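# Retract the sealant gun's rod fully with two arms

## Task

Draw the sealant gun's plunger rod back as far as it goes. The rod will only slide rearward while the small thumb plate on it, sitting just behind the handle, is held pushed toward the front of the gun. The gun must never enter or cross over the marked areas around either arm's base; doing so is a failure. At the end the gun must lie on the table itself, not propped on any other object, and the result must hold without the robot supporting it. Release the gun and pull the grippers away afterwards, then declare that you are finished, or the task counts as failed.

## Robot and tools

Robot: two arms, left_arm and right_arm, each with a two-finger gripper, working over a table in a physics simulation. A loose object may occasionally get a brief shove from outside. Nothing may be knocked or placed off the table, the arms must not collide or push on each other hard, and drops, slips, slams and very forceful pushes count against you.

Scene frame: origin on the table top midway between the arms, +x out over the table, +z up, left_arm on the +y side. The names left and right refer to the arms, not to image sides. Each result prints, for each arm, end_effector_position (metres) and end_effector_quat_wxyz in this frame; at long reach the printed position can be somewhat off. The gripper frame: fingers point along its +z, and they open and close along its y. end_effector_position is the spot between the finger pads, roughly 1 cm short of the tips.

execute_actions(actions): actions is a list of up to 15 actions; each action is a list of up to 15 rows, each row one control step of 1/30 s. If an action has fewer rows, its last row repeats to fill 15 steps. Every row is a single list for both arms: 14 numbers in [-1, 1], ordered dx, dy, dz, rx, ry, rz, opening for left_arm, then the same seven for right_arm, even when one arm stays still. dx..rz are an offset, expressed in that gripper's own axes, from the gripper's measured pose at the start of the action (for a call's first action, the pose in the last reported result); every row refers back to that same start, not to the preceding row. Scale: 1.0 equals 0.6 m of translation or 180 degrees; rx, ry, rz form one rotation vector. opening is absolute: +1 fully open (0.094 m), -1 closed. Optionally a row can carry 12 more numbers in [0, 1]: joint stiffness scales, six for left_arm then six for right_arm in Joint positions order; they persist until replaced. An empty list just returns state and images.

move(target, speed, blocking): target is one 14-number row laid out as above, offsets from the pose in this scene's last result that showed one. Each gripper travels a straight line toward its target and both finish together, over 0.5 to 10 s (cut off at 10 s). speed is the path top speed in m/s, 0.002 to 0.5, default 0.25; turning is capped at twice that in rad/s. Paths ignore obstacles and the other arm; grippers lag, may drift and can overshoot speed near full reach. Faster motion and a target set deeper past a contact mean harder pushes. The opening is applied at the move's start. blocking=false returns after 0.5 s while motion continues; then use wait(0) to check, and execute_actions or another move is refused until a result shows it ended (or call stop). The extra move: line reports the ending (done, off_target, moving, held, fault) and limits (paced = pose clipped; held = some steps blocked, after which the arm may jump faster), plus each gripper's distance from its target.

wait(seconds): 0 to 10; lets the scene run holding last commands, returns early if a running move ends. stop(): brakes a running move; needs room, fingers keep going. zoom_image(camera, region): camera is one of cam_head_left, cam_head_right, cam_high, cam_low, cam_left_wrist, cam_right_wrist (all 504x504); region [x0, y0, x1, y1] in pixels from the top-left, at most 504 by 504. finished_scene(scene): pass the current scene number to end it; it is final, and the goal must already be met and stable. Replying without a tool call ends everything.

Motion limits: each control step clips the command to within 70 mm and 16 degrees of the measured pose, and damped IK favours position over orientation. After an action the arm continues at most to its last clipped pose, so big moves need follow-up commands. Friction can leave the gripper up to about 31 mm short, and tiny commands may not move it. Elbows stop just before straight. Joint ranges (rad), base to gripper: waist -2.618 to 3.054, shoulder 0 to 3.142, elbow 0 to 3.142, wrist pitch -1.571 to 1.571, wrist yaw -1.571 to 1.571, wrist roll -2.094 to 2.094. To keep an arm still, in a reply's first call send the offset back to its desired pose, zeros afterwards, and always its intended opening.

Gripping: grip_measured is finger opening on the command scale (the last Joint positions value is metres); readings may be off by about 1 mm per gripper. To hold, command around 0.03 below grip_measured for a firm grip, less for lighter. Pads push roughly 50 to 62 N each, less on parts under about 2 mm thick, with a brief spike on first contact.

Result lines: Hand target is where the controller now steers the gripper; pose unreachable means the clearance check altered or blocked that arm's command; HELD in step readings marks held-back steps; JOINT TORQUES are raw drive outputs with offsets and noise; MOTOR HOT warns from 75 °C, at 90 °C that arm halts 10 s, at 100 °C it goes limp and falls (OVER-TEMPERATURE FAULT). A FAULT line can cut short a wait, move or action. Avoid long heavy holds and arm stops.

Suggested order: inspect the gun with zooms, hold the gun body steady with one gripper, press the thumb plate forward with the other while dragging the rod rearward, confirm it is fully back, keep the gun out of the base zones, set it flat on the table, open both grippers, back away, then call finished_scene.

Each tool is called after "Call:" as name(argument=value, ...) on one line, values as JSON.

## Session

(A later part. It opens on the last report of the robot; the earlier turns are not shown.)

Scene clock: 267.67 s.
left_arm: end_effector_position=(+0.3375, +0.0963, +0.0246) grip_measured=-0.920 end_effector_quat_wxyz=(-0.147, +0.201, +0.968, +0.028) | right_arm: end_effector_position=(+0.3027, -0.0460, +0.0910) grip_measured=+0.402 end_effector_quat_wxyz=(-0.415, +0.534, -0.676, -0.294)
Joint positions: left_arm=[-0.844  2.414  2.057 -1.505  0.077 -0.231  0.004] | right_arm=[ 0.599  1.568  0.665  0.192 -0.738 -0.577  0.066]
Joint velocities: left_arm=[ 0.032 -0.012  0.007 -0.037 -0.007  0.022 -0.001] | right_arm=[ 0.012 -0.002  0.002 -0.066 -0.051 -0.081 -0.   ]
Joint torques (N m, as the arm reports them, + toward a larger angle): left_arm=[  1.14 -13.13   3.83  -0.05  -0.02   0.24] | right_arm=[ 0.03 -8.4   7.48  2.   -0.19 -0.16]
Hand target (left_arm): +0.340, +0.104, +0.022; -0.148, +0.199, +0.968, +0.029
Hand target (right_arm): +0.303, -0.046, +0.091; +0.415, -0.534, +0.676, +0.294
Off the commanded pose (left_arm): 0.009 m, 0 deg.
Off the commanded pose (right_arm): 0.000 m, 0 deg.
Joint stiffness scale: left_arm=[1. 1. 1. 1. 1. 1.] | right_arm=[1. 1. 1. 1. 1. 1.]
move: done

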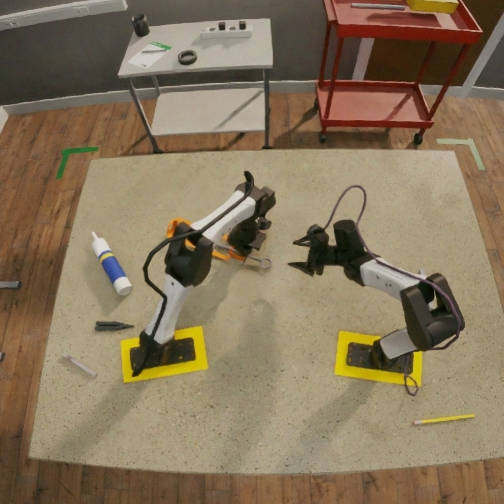

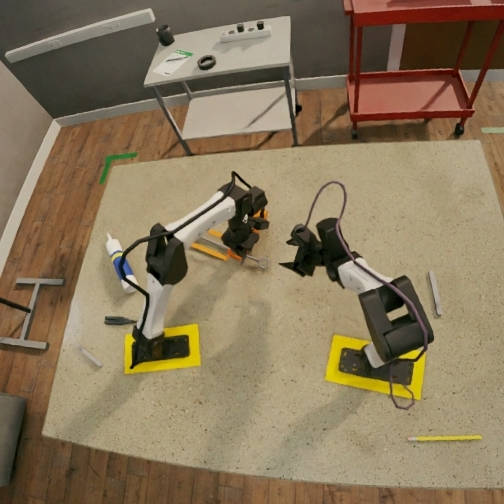

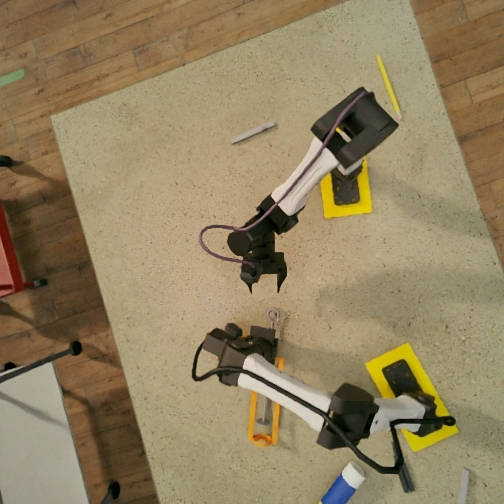

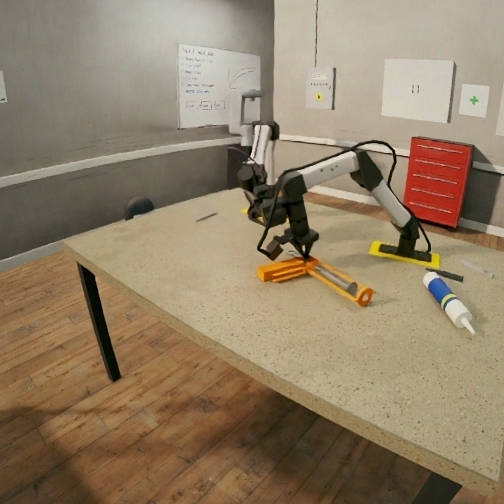

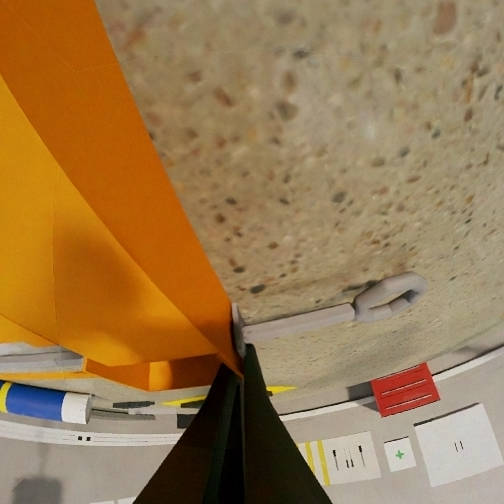

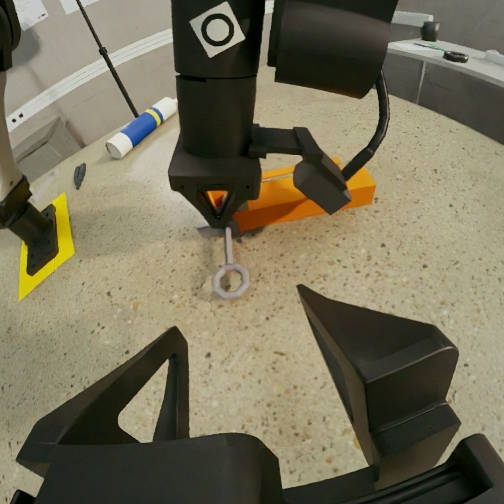

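Call:
move(target=[0,0,0,0,0,0,-1.0, 0.054,0.0455,0.0745,0.0306,0.0016,0.0169,0.4], speed=0.08)

Call:
zoom_image(camera="cam_high", region=[200, 230, 320, 370])

Call:
zoom_image(camera="cam_head_left", region=[210, 200, 350, 300])

Scene clock: 281.80 s.
left_arm: end_effector_position=(+0.3375, +0.0962, +0.0248) grip_measured=-0.920 end_effector_quat_wxyz=(-0.147, +0.201, +0.968, +0.027) | right_arm: end_effector_position=(+0.2952, -0.0138, +0.0572) grip_measured=+0.402 end_effector_quat_wxyz=(+0.450, -0.500, +0.690, +0.268)
Joint positions: left_arm=[-0.844  2.414  2.057 -1.505  0.077 -0.231  0.004] | right_arm=[ 0.76   1.7    0.532  0.62  -0.524 -0.386  0.066]
Joint velocities: left_arm=[-0.017  0.002 -0.022  0.022  0.007  0.007 -0.   ] | right_arm=[-0.012 -0.012  0.002  0.051 -0.066 -0.037 -0.001]
Joint torques (N m, as the arm reports them, + toward a larger angle): left_arm=[  0.03 -12.41   5.76  -0.2    0.02   0.13] | right_arm=[ 0.76 -6.43  3.98  2.33 -0.02 -0.07]
Hand target (left_arm): +0.338, +0.096, +0.025; -0.147, +0.201, +0.968, +0.028
Hand target (right_arm): +0.286, -0.018, +0.040; +0.430, -0.498, +0.704, +0.268
Off the commanded pose (left_arm): 0.000 m, 0 deg.
Off the commanded pose (right_arm): 0.021 m, 3 deg.
Joint stiffness scale: left_arm=[1. 1. 1. 1. 1. 1.] | right_arm=[1. 1. 1. 1. 1. 1.]
move: off_target (right_arm)

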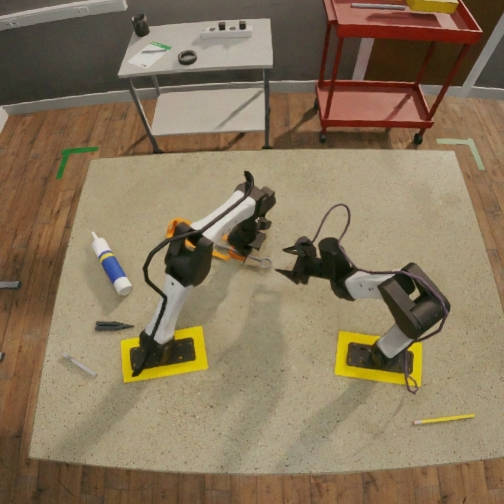

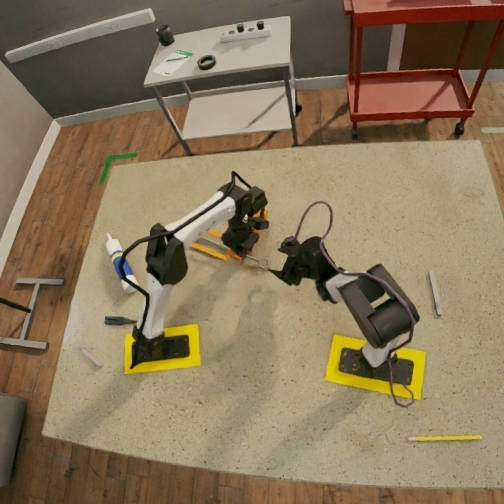

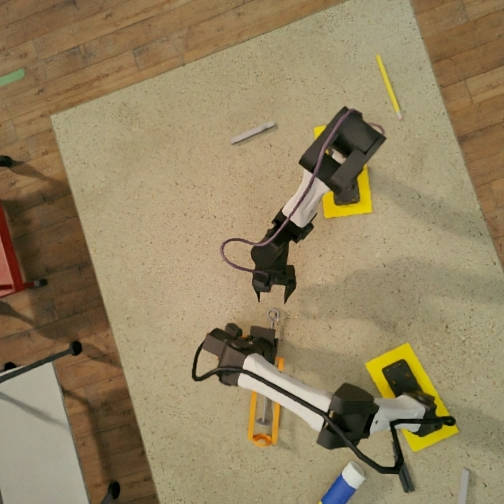

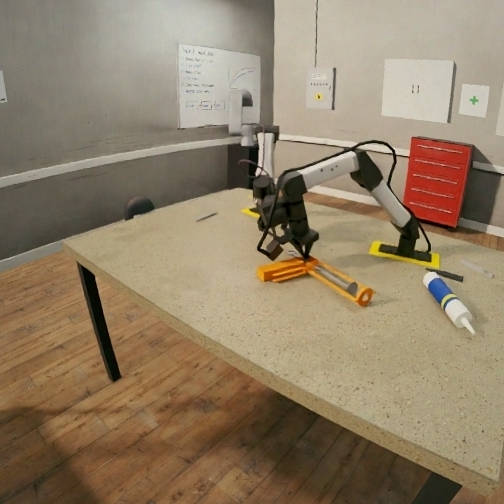

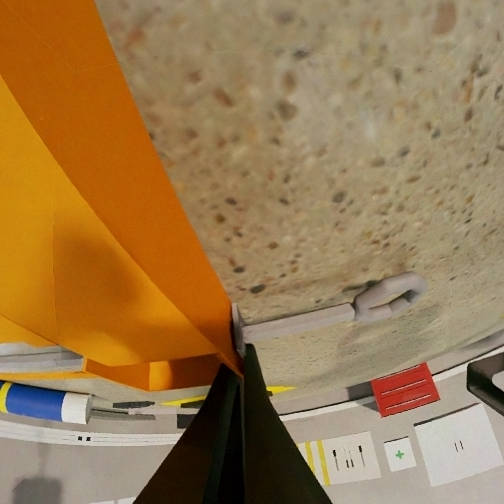

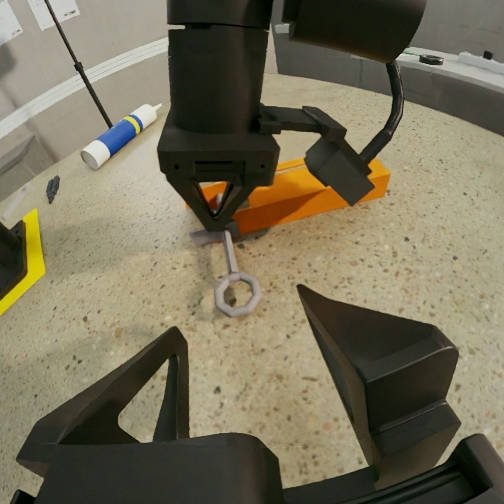

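Region (200, 230, 320, 370) of cam_high's 504x504 image, scaled by 3.600, with more detail than that image has; it fills the left 432 columns of this view, and the rest is white.

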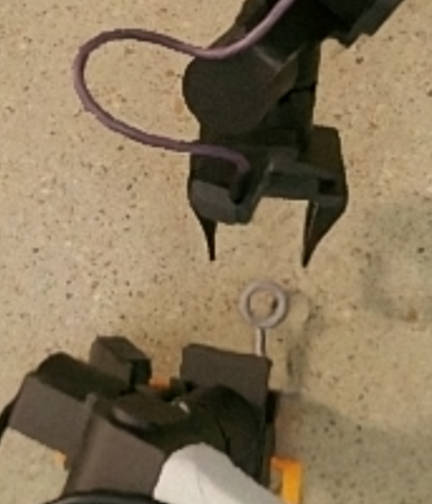

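Region (210, 200, 350, 300) of cam_head_left's 504x504 image, scaled by 3.600, with more detail than that image has; it fills the top 360 rows of this view, and the rest is white.

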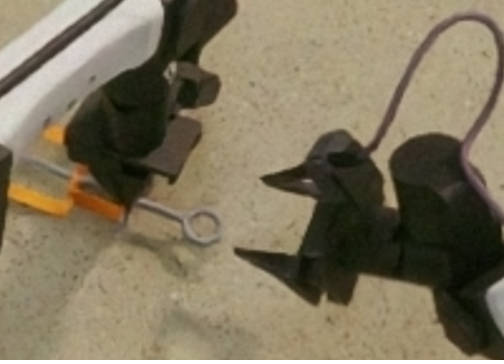

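Call:
move(target=[0,0,0,0,0,0,-1.0, 0.067,0.024,0.031,0,0,0,0.4], speed=0.06)

Call:
zoom_image(camera="cam_high", region=[200, 230, 320, 370])

Call:
zoom_image(camera="cam_head_left", region=[210, 200, 350, 300])

Scene clock: 298.90 s.
left_arm: end_effector_position=(+0.3375, +0.0962, +0.0248) grip_measured=-0.920 end_effector_quat_wxyz=(-0.147, +0.201, +0.968, +0.027) | right_arm: end_effector_position=(+0.2957, -0.0070, +0.0292) grip_measured=+0.402 end_effector_quat_wxyz=(+0.469, -0.502, +0.676, +0.267)
Joint positions: left_arm=[-0.844  2.414  2.057 -1.505  0.077 -0.231  0.004] | right_arm=[ 0.778  1.874  0.495  0.881 -0.511 -0.38   0.066]
Joint velocities: left_arm=[-0.012  0.022 -0.007  0.037  0.037 -0.022 -0.001] | right_arm=[-0.017  0.002 -0.017  0.066 -0.022 -0.022 -0.001]
Joint torques (N m, as the arm reports them, + toward a larger angle): left_arm=[  0.03 -12.42   5.74  -0.2    0.02   0.12] | right_arm=[ 0.81 -7.25  2.86  2.36  0.   -0.06]
Hand target (left_arm): +0.337, +0.096, +0.025; -0.147, +0.201, +0.968, +0.027
Hand target (right_arm): +0.286, -0.012, +0.013; +0.449, -0.501, +0.690, +0.268
Off the commanded pose (left_arm): 0.000 m, 0 deg.
Off the commanded pose (right_arm): 0.021 m, 3 deg.
Joint stiffness scale: left_arm=[1. 1. 1. 1. 1. 1.] | right_arm=[1. 1. 1. 1. 1. 1.]
move: off_target (right_arm)

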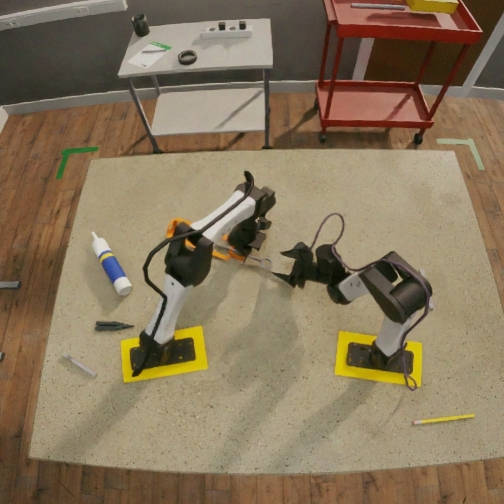

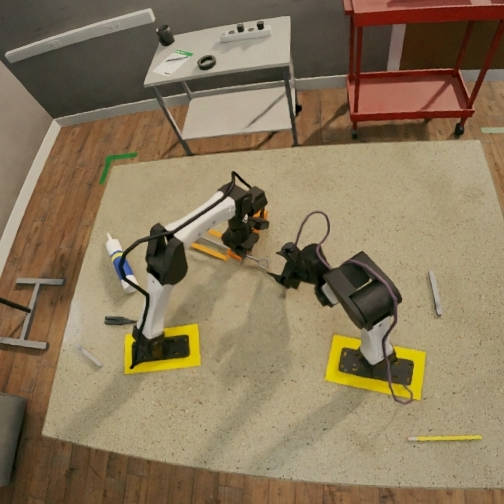

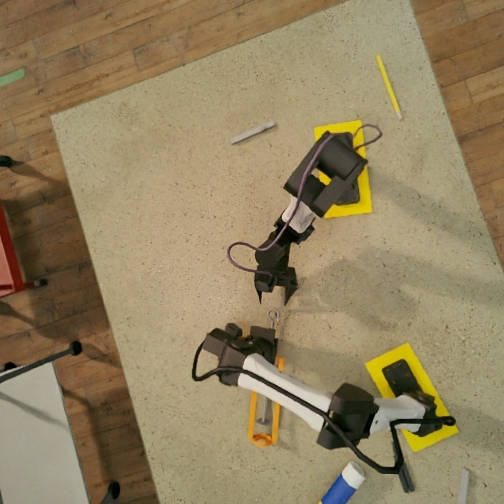

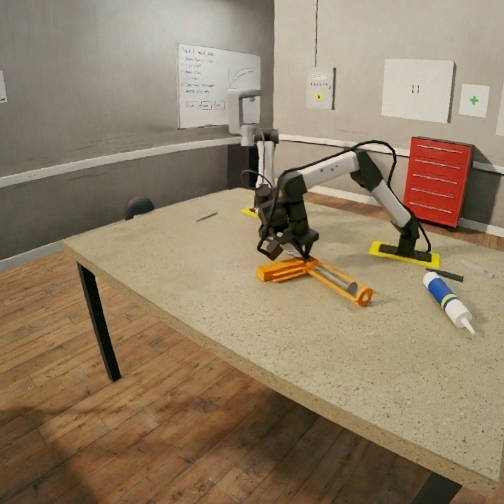

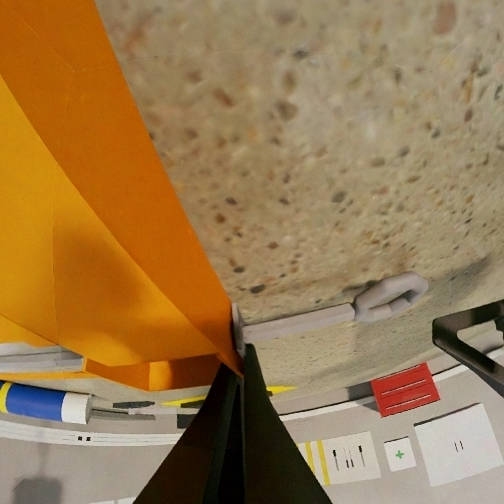

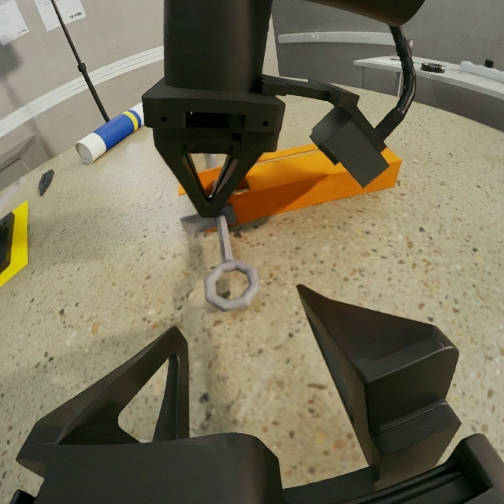

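Region (200, 230, 320, 370) of cam_high's 504x504 image, scaled by 3.600, with more detail than that image has; it fills the left 432 columns of this view, and the rest is white.

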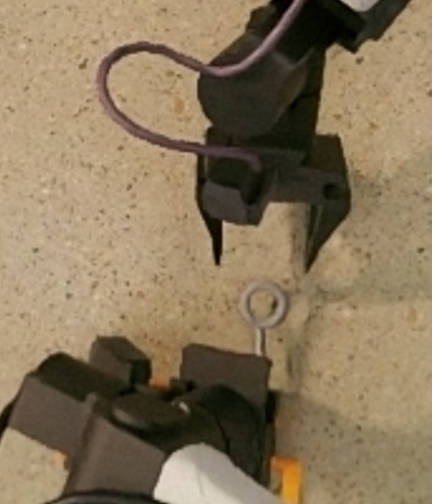

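Region (210, 200, 350, 300) of cam_head_left's 504x504 image, scaled by 3.600, with more detail than that image has; it fills the top 360 rows of this view, and the rest is white.

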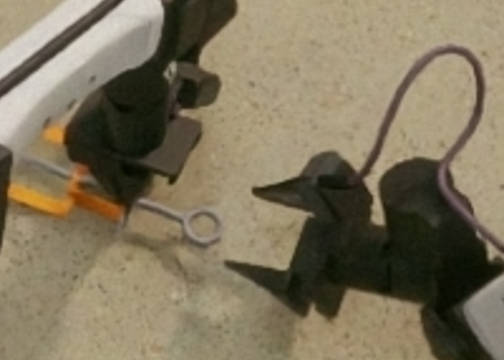

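Call:
move(target=[0,0,0,0,0,0,-1.0, 0.0,0.002,0.062,0,0.028,0.039,0.4], speed=0.05)

Call:
zoom_image(camera="cam_high", region=[200, 230, 320, 370])

Call:
zoom_image(camera="cam_head_left", region=[210, 200, 350, 300])

Scene clock: 315.30 s.
left_arm: end_effector_position=(+0.3375, +0.0962, +0.0248) grip_measured=-0.920 end_effector_quat_wxyz=(-0.147, +0.201, +0.968, +0.027) | right_arm: end_effector_position=(+0.3084, +0.0212, +0.0249) grip_measured=+0.402 end_effector_quat_wxyz=(+0.439, -0.472, +0.714, +0.274)
Joint positions: left_arm=[-0.844  2.414  2.057 -1.505  0.077 -0.231  0.004] | right_arm=[ 0.847  1.919  0.625  0.758 -0.426 -0.267  0.066]
Joint velocities: left_arm=[-0.002  0.002 -0.012  0.081  0.037 -0.007 -0.   ] | right_arm=[ 0.002  0.007 -0.032 -0.022  0.022 -0.037 -0.   ]
Joint torques (N m, as the arm reports them, + toward a larger angle): left_arm=[  0.02 -12.41   5.73  -0.2    0.02   0.12] | right_arm=[ 0.75 -8.03  7.63  1.96  0.01 -0.09]
Hand target (left_arm): +0.337, +0.096, +0.025; -0.147, +0.201, +0.968, +0.027
Hand target (right_arm): +0.308, +0.023, +0.014; +0.422, -0.471, +0.725, +0.272
Off the commanded pose (left_arm): 0.000 m, 0 deg.
Off the commanded pose (right_arm): 0.012 m, 2 deg.
Joint stiffness scale: left_arm=[1. 1. 1. 1. 1. 1.] | right_arm=[1. 1. 1. 1. 1. 1.]
move: off_target (right_arm)

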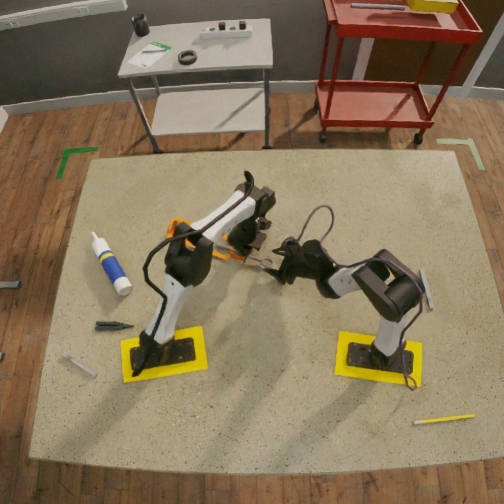

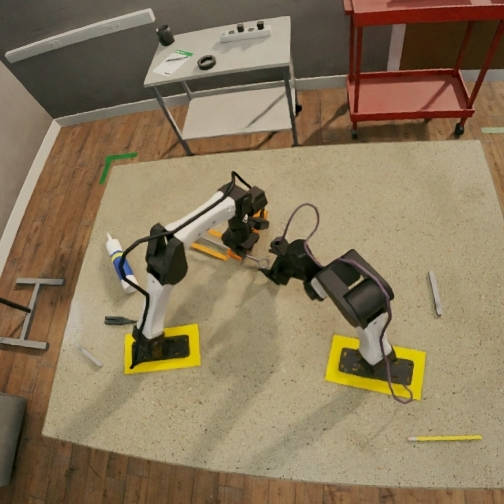

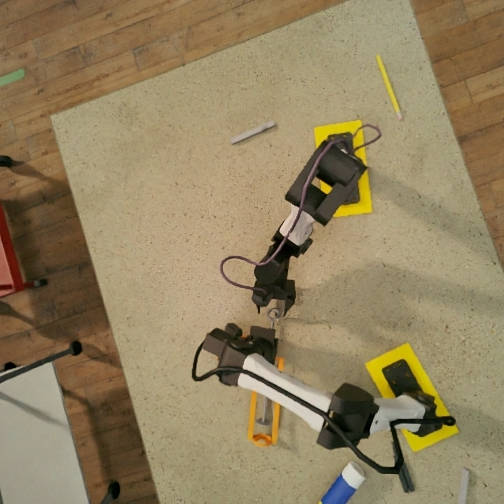

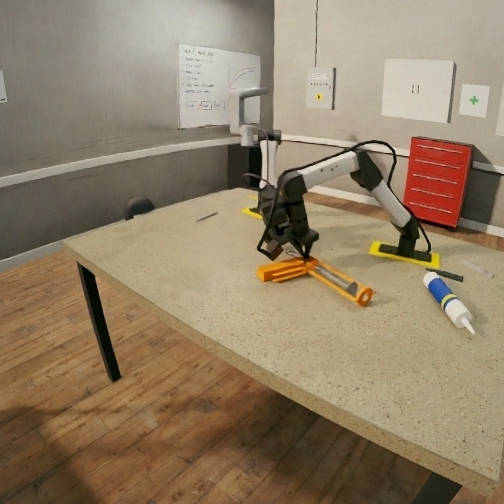

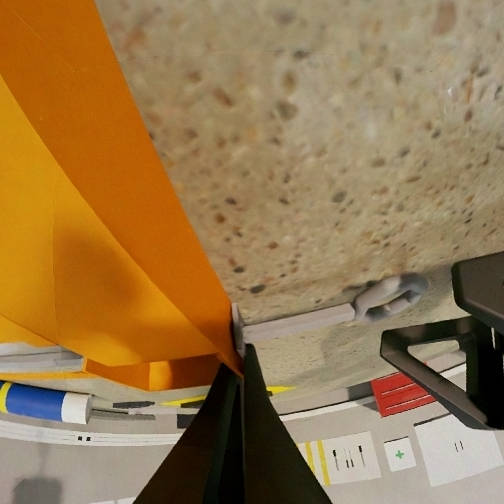

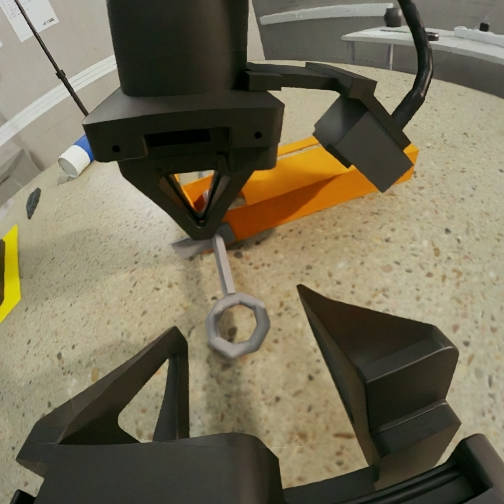

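Region (200, 230, 320, 370) of cam_high's 504x504 image, scaled by 3.600, with more detail than that image has; it fills the left 432 columns of this view, and the rest is white.

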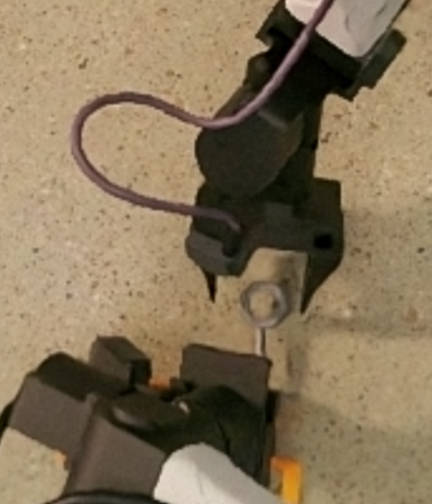

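Region (210, 200, 350, 300) of cam_head_left's 504x504 image, scaled by 3.600, with more detail than that image has; it fills the top 360 rows of this view, and the rest is white.

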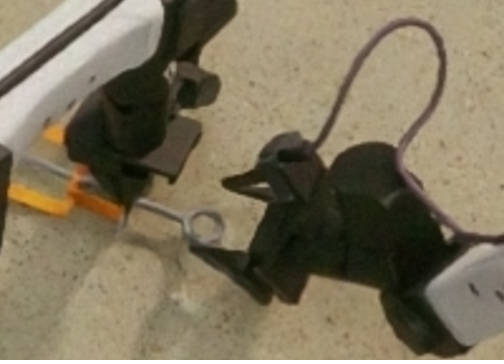

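Call:
move(target=[0,0,0,0,0,0,-1.0, 0.032,0.008,0.039,0,0,0,0.4], speed=0.04)

Call:
zoom_image(camera="cam_high", region=[200, 230, 320, 370])

Call:
zoom_image(camera="cam_head_left", region=[210, 200, 350, 300])

Scene clock: 328.33 s.
left_arm: end_effector_position=(+0.3375, +0.0962, +0.0248) grip_measured=-0.920 end_effector_quat_wxyz=(-0.147, +0.201, +0.968, +0.027) | right_arm: end_effector_position=(+0.3067, +0.0293, +0.0061) grip_measured=+0.402 end_effector_quat_wxyz=(+0.446, -0.474, +0.707, +0.278)
Joint positions: left_arm=[-0.844  2.414  2.057 -1.505  0.077 -0.231  0.004] | right_arm=[ 0.866  2.025  0.626  0.887 -0.418 -0.258  0.066]
Joint velocities: left_arm=[-0.007 -0.022 -0.007 -0.037  0.051  0.007  0.001] | right_arm=[ 0.002 -0.002 -0.012  0.037  0.037  0.007  0.   ]
Joint torques (N m, as the arm reports them, + toward a larger angle): left_arm=[  0.02 -12.41   5.73  -0.21   0.03   0.13] | right_arm=[ 0.83 -7.99  7.3   2.14  0.03 -0.12]
Hand target (left_arm): +0.337, +0.096, +0.025; -0.147, +0.201, +0.968, +0.027
Hand target (right_arm): +0.310, +0.033, -0.002; +0.439, -0.473, +0.713, +0.273
Off the commanded pose (left_arm): 0.000 m, 0 deg.
Off the commanded pose (right_arm): 0.011 m, 1 deg.
Joint stiffness scale: left_arm=[1. 1. 1. 1. 1. 1.] | right_arm=[1. 1. 1. 1. 1. 1.]
move: off_target (right_arm)

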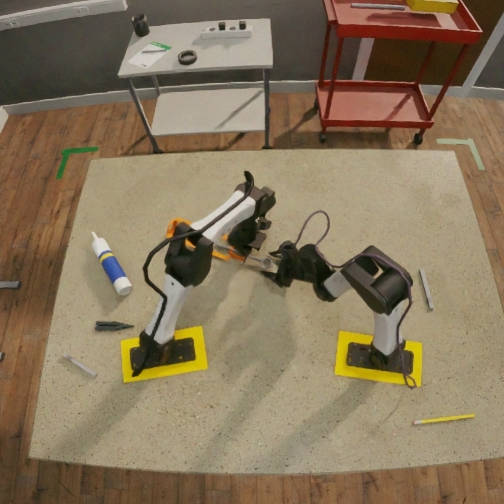

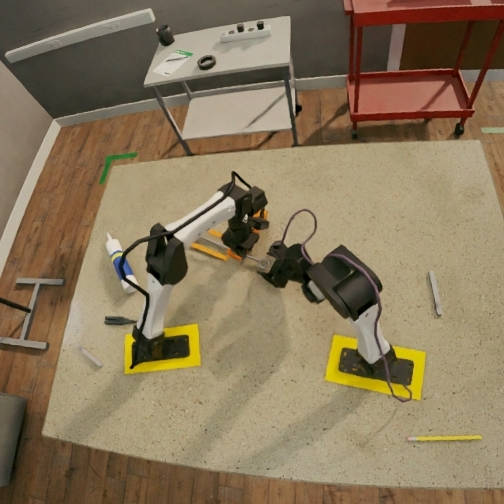

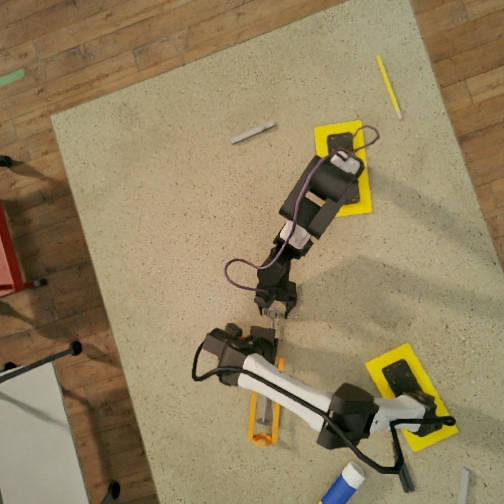

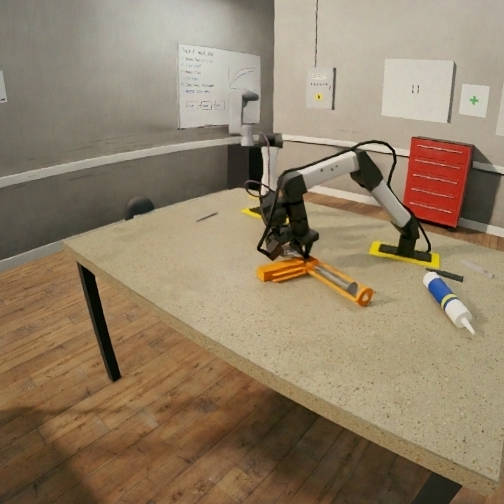

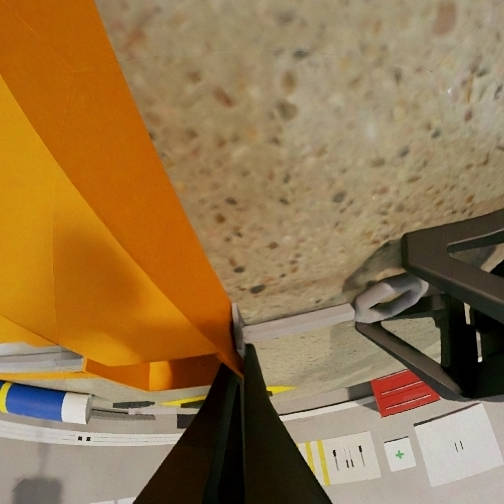

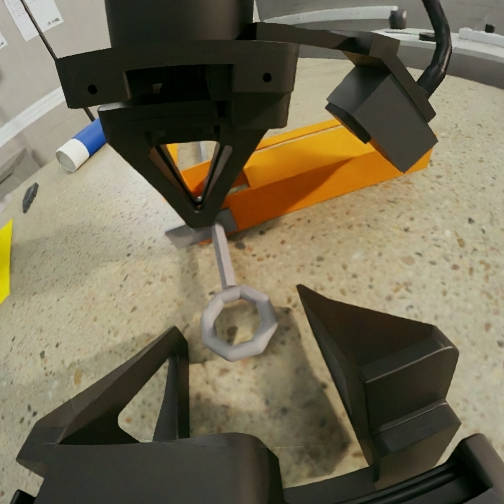

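Region (200, 230, 320, 370) of cam_high's 504x504 image, scaled by 3.600, with more detail than that image has; it fills the left 432 columns of this view, and the rest is white.

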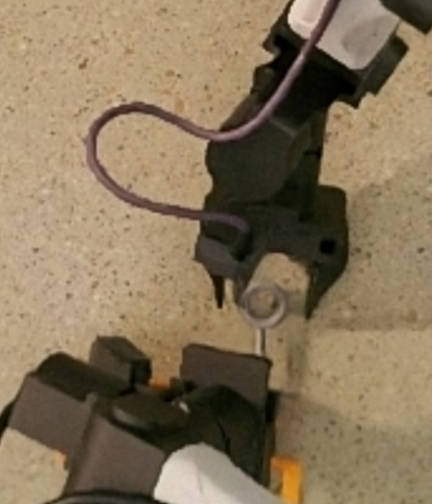

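Region (210, 200, 350, 300) of cam_head_left's 504x504 image, scaled by 3.600, with more detail than that image has; it fills the top 360 rows of this view, and the rest is white.

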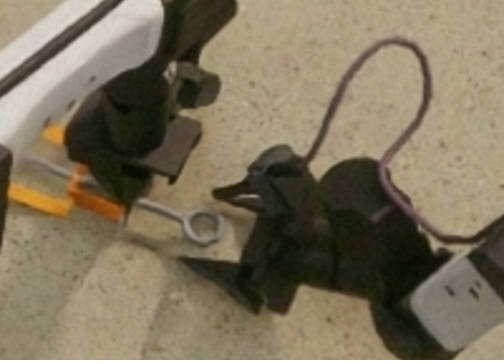

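Looks well-placed. Close the right gripper on the ring.

Call:
move(target=[0,0,0,0,0,0,-1.0, 0,0,0,0,0,0,-0.5], speed=0.04)

Scene clock: 331.90 s.
left_arm: end_effector_position=(+0.3372, +0.0963, +0.0249) grip_measured=-0.920 end_effector_quat_wxyz=(-0.148, +0.201, +0.968, +0.027) | right_arm: end_effector_position=(+0.3069, +0.0295, +0.0063) grip_measured=-0.247 end_effector_quat_wxyz=(+0.447, -0.475, +0.706, +0.277)
Joint positions: left_arm=[-0.844  2.414  2.057 -1.506  0.078 -0.231  0.004] | right_arm=[ 0.867  2.026  0.626  0.889 -0.417 -0.26   0.035]
Joint velocities: left_arm=[-0.007  0.012  0.007  0.022 -0.007  0.007 -0.   ] | right_arm=[ 0.002 -0.007 -0.007 -0.007  0.022  0.022 -0.   ]
Joint torques (N m, as the arm reports them, + toward a larger angle): left_arm=[  0.04 -12.4    5.73  -0.2    0.02   0.12] | right_arm=[  0.01 -11.33   5.06   2.28  -0.07  -0.14]
Hand target (left_arm): +0.337, +0.096, +0.025; -0.147, +0.201, +0.968, +0.027
Hand target (right_arm): +0.307, +0.029, +0.006; +0.446, -0.474, +0.707, +0.278
Off the commanded pose (left_arm): 0.000 m, 0 deg.
Off the commanded pose (right_arm): 0.000 m, 0 deg.
Joint stiffness scale: left_arm=[1. 1. 1. 1. 1. 1.] | right_arm=[1. 1. 1. 1. 1. 1.]
move: done

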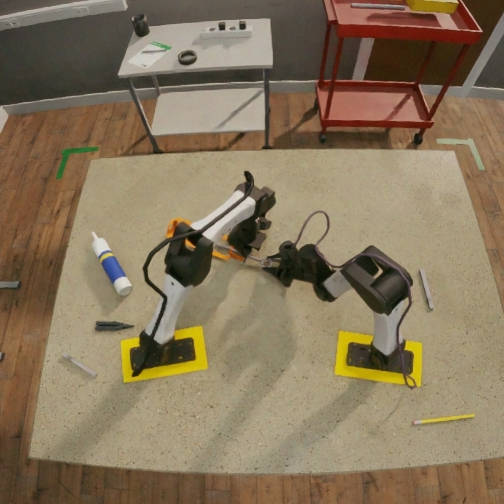

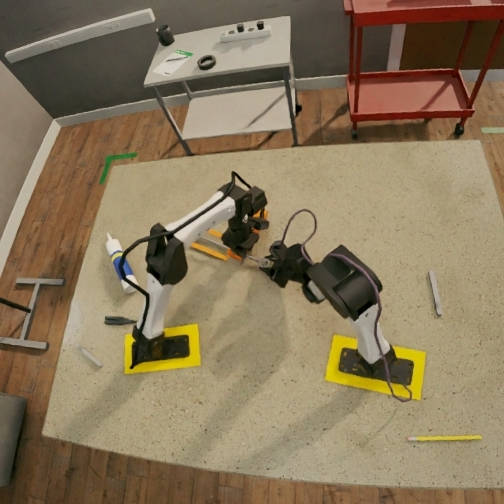

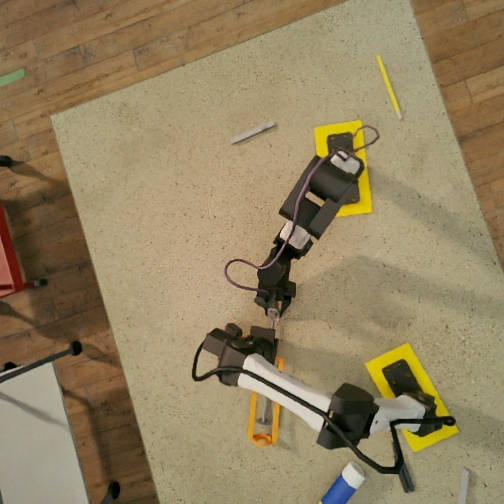

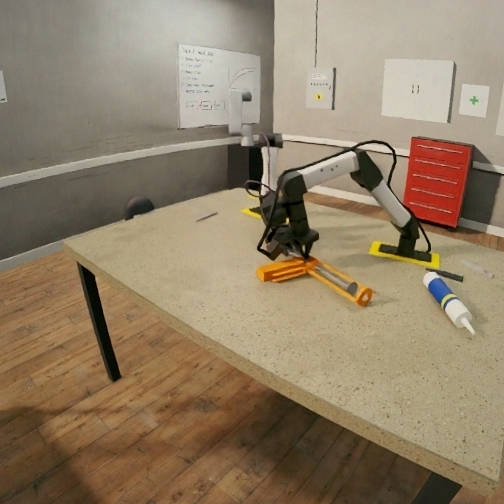

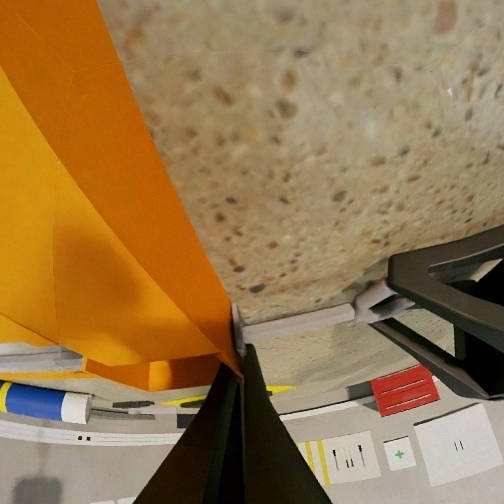

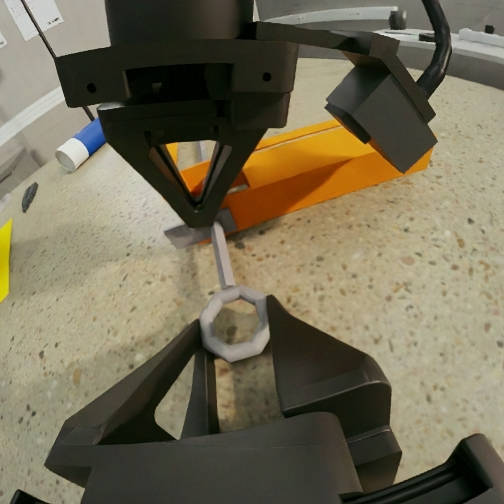

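Call:
move(target=[0,0,0,0,0,0,-1.0, 0.067,-0.001,-0.134,0,0,0,-0.5], speed=0.06)

Scene clock: 341.50 s.
left_arm: end_effector_position=(+0.3206, +0.0646, +0.0260) grip_measured=-0.920 end_effector_quat_wxyz=(-0.163, +0.205, +0.964, -0.033) | right_arm: end_effector_position=(+0.2767, -0.0377, +0.0067) grip_measured=-0.247 end_effector_quat_wxyz=(+0.448, -0.476, +0.701, +0.286)
Joint positions: left_arm=[-0.877  2.414  2.057 -1.479  0.207 -0.237  0.004] | right_arm=[ 0.714  1.908  0.371  0.995 -0.569 -0.341  0.035]
Joint velocities: left_arm=[-0.017 -0.002 -0.017  0.051 -0.051 -0.11  -0.001] | right_arm=[-0.012  0.002  0.007  0.007 -0.007  0.007 -0.001]
Joint torques (N m, as the arm reports them, + toward a larger angle): left_arm=[  2.04 -12.56   5.93  -0.42  -1.08   0.2 ] | right_arm=[ -2.63 -11.43   0.17   2.32  -0.17  -0.34]
Hand target (left_arm): +0.336, +0.095, +0.026; -0.149, +0.201, +0.968, +0.025
Hand target (right_arm): +0.271, -0.051, +0.005; +0.447, -0.473, +0.706, +0.280
Off the commanded pose (left_arm): 0.036 m, 7 deg.
Off the commanded pose (right_arm): 0.016 m, 1 deg.
Joint stiffness scale: left_arm=[1. 1. 1. 1. 1. 1.] | right_arm=[1. 1. 1. 1. 1. 1.]
move: off_target (left_arm, right_arm)

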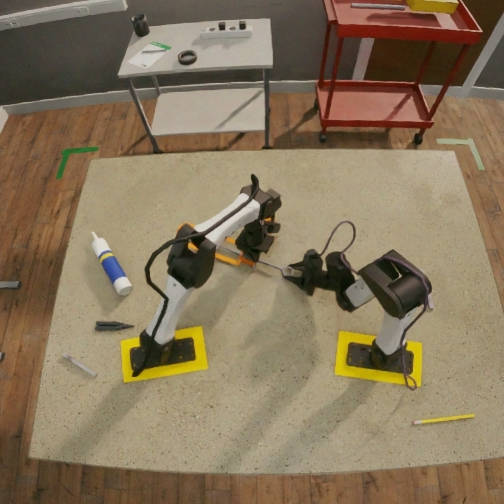

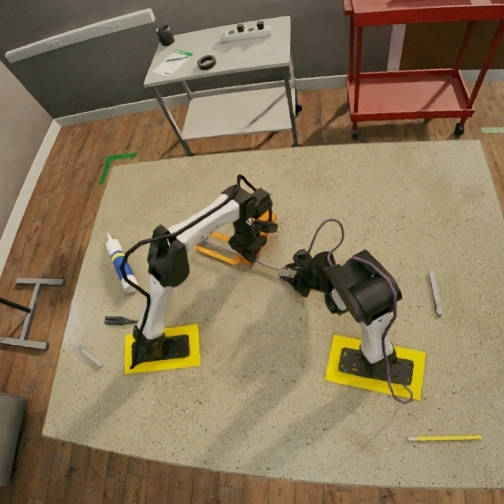

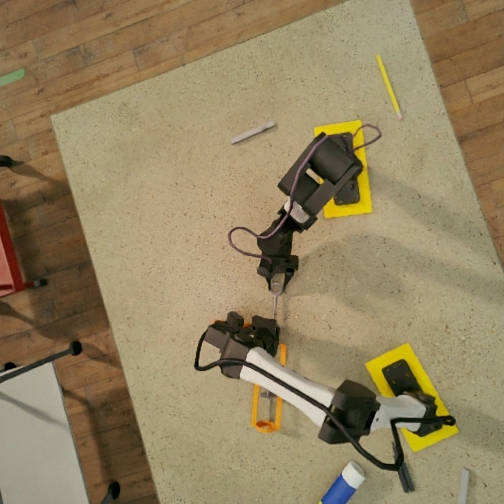

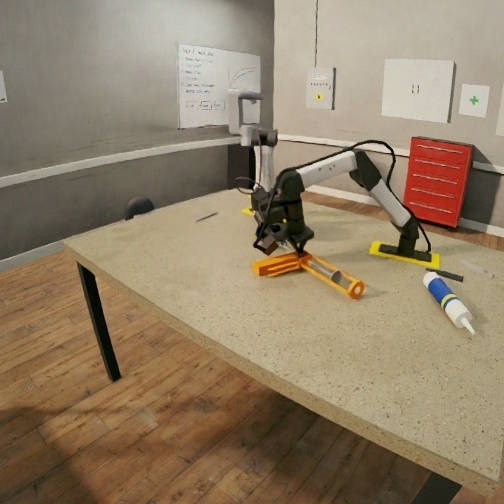

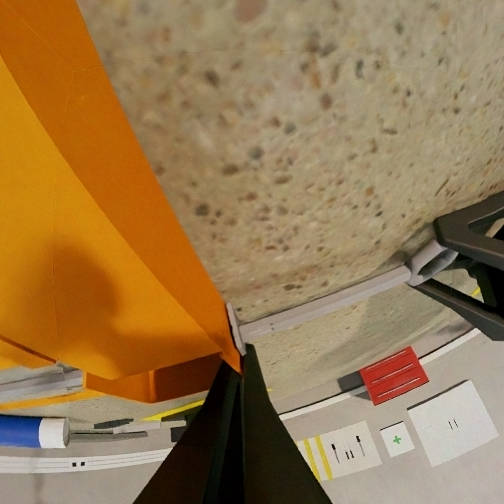

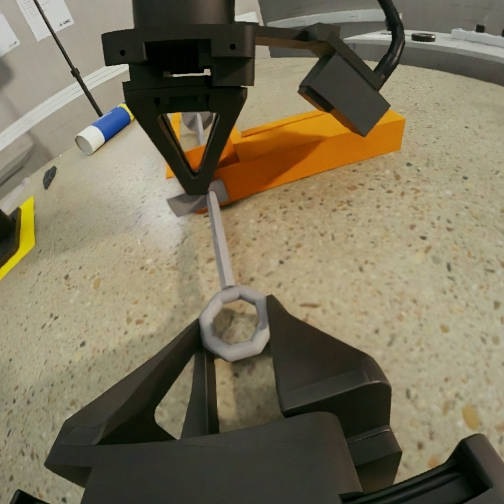

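Call:
move(target=[0.007,0.165,-0.021,-0.044,0,0,-1.0, 0.04,0,-0.08,0,0,0,-0.5], speed=0.06)

Scene clock: 353.13 s.
left_arm: end_effector_position=(+0.3354, +0.0873, +0.0318) grip_measured=-0.920 end_effector_quat_wxyz=(-0.164, +0.224, +0.957, -0.080) | right_arm: end_effector_position=(+0.2685, -0.0710, +0.0140) grip_measured=-0.247 end_effector_quat_wxyz=(+0.463, -0.477, +0.688, +0.292)
Joint positions: left_arm=[-0.786  2.375  2.005 -1.458  0.265 -0.099  0.004] | right_arm=[ 0.589  1.854  0.275  1.032 -0.692 -0.413  0.035]
Joint velocities: left_arm=[ 0.007  0.012 -0.012  0.037  0.007 -0.066  0.001] | right_arm=[-0.007 -0.007  0.007 -0.037 -0.022  0.022  0.   ]
Joint torques (N m, as the arm reports them, + toward a larger angle): left_arm=[  4.53 -13.35   3.59  -0.52  -1.96   0.39] | right_arm=[ -2.67 -10.04  -0.61   1.99  -0.23  -0.42]
Hand target (left_arm): +0.356, +0.152, +0.029; -0.157, +0.217, +0.963, +0.025
Hand target (right_arm): +0.256, -0.085, +0.006; +0.449, -0.474, +0.700, +0.289
Off the commanded pose (left_arm): 0.074 m, 13 deg.
Off the commanded pose (right_arm): 0.022 m, 2 deg.
Joint stiffness scale: left_arm=[1. 1. 1. 1. 1. 1.] | right_arm=[1. 1. 1. 1. 1. 1.]
move: off_target (left_arm, right_arm)

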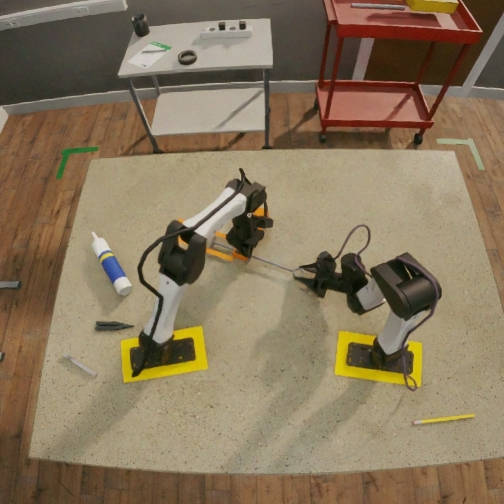

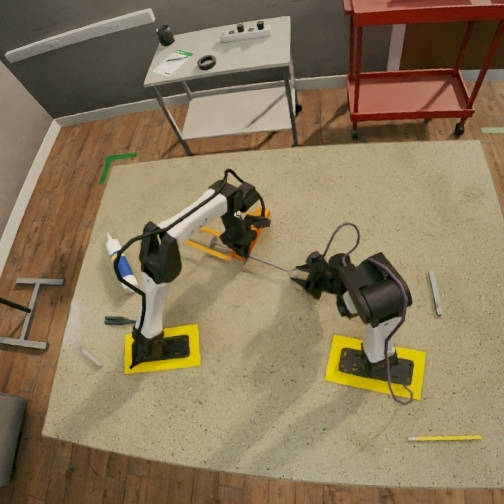

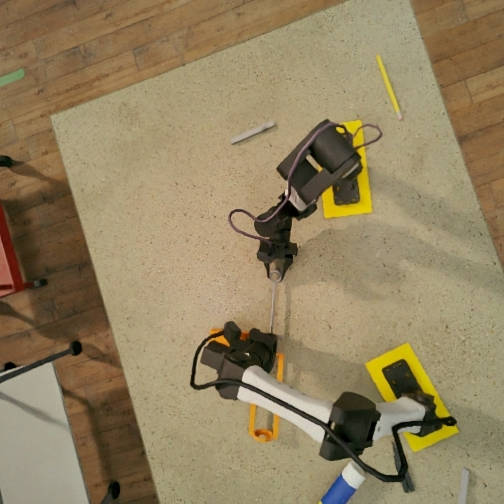

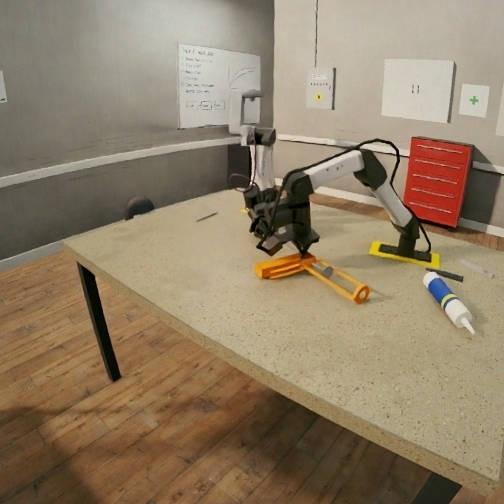

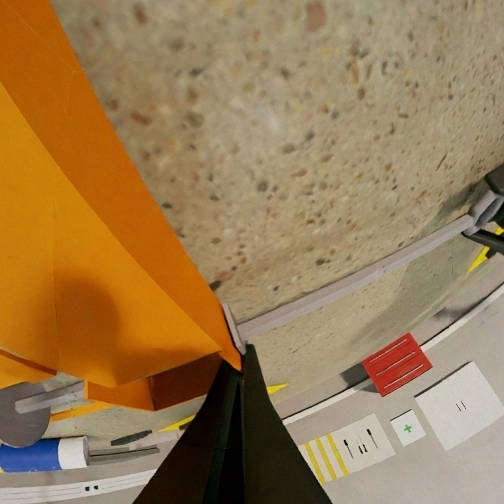

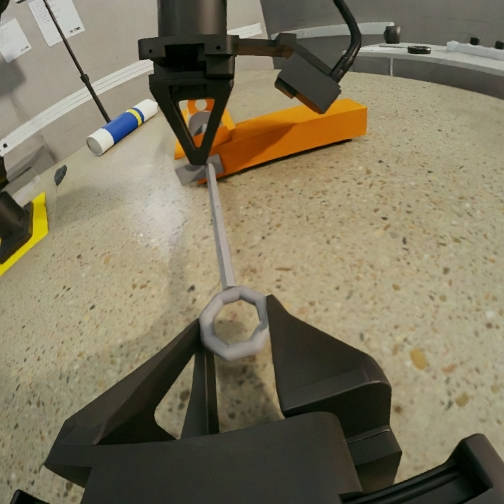

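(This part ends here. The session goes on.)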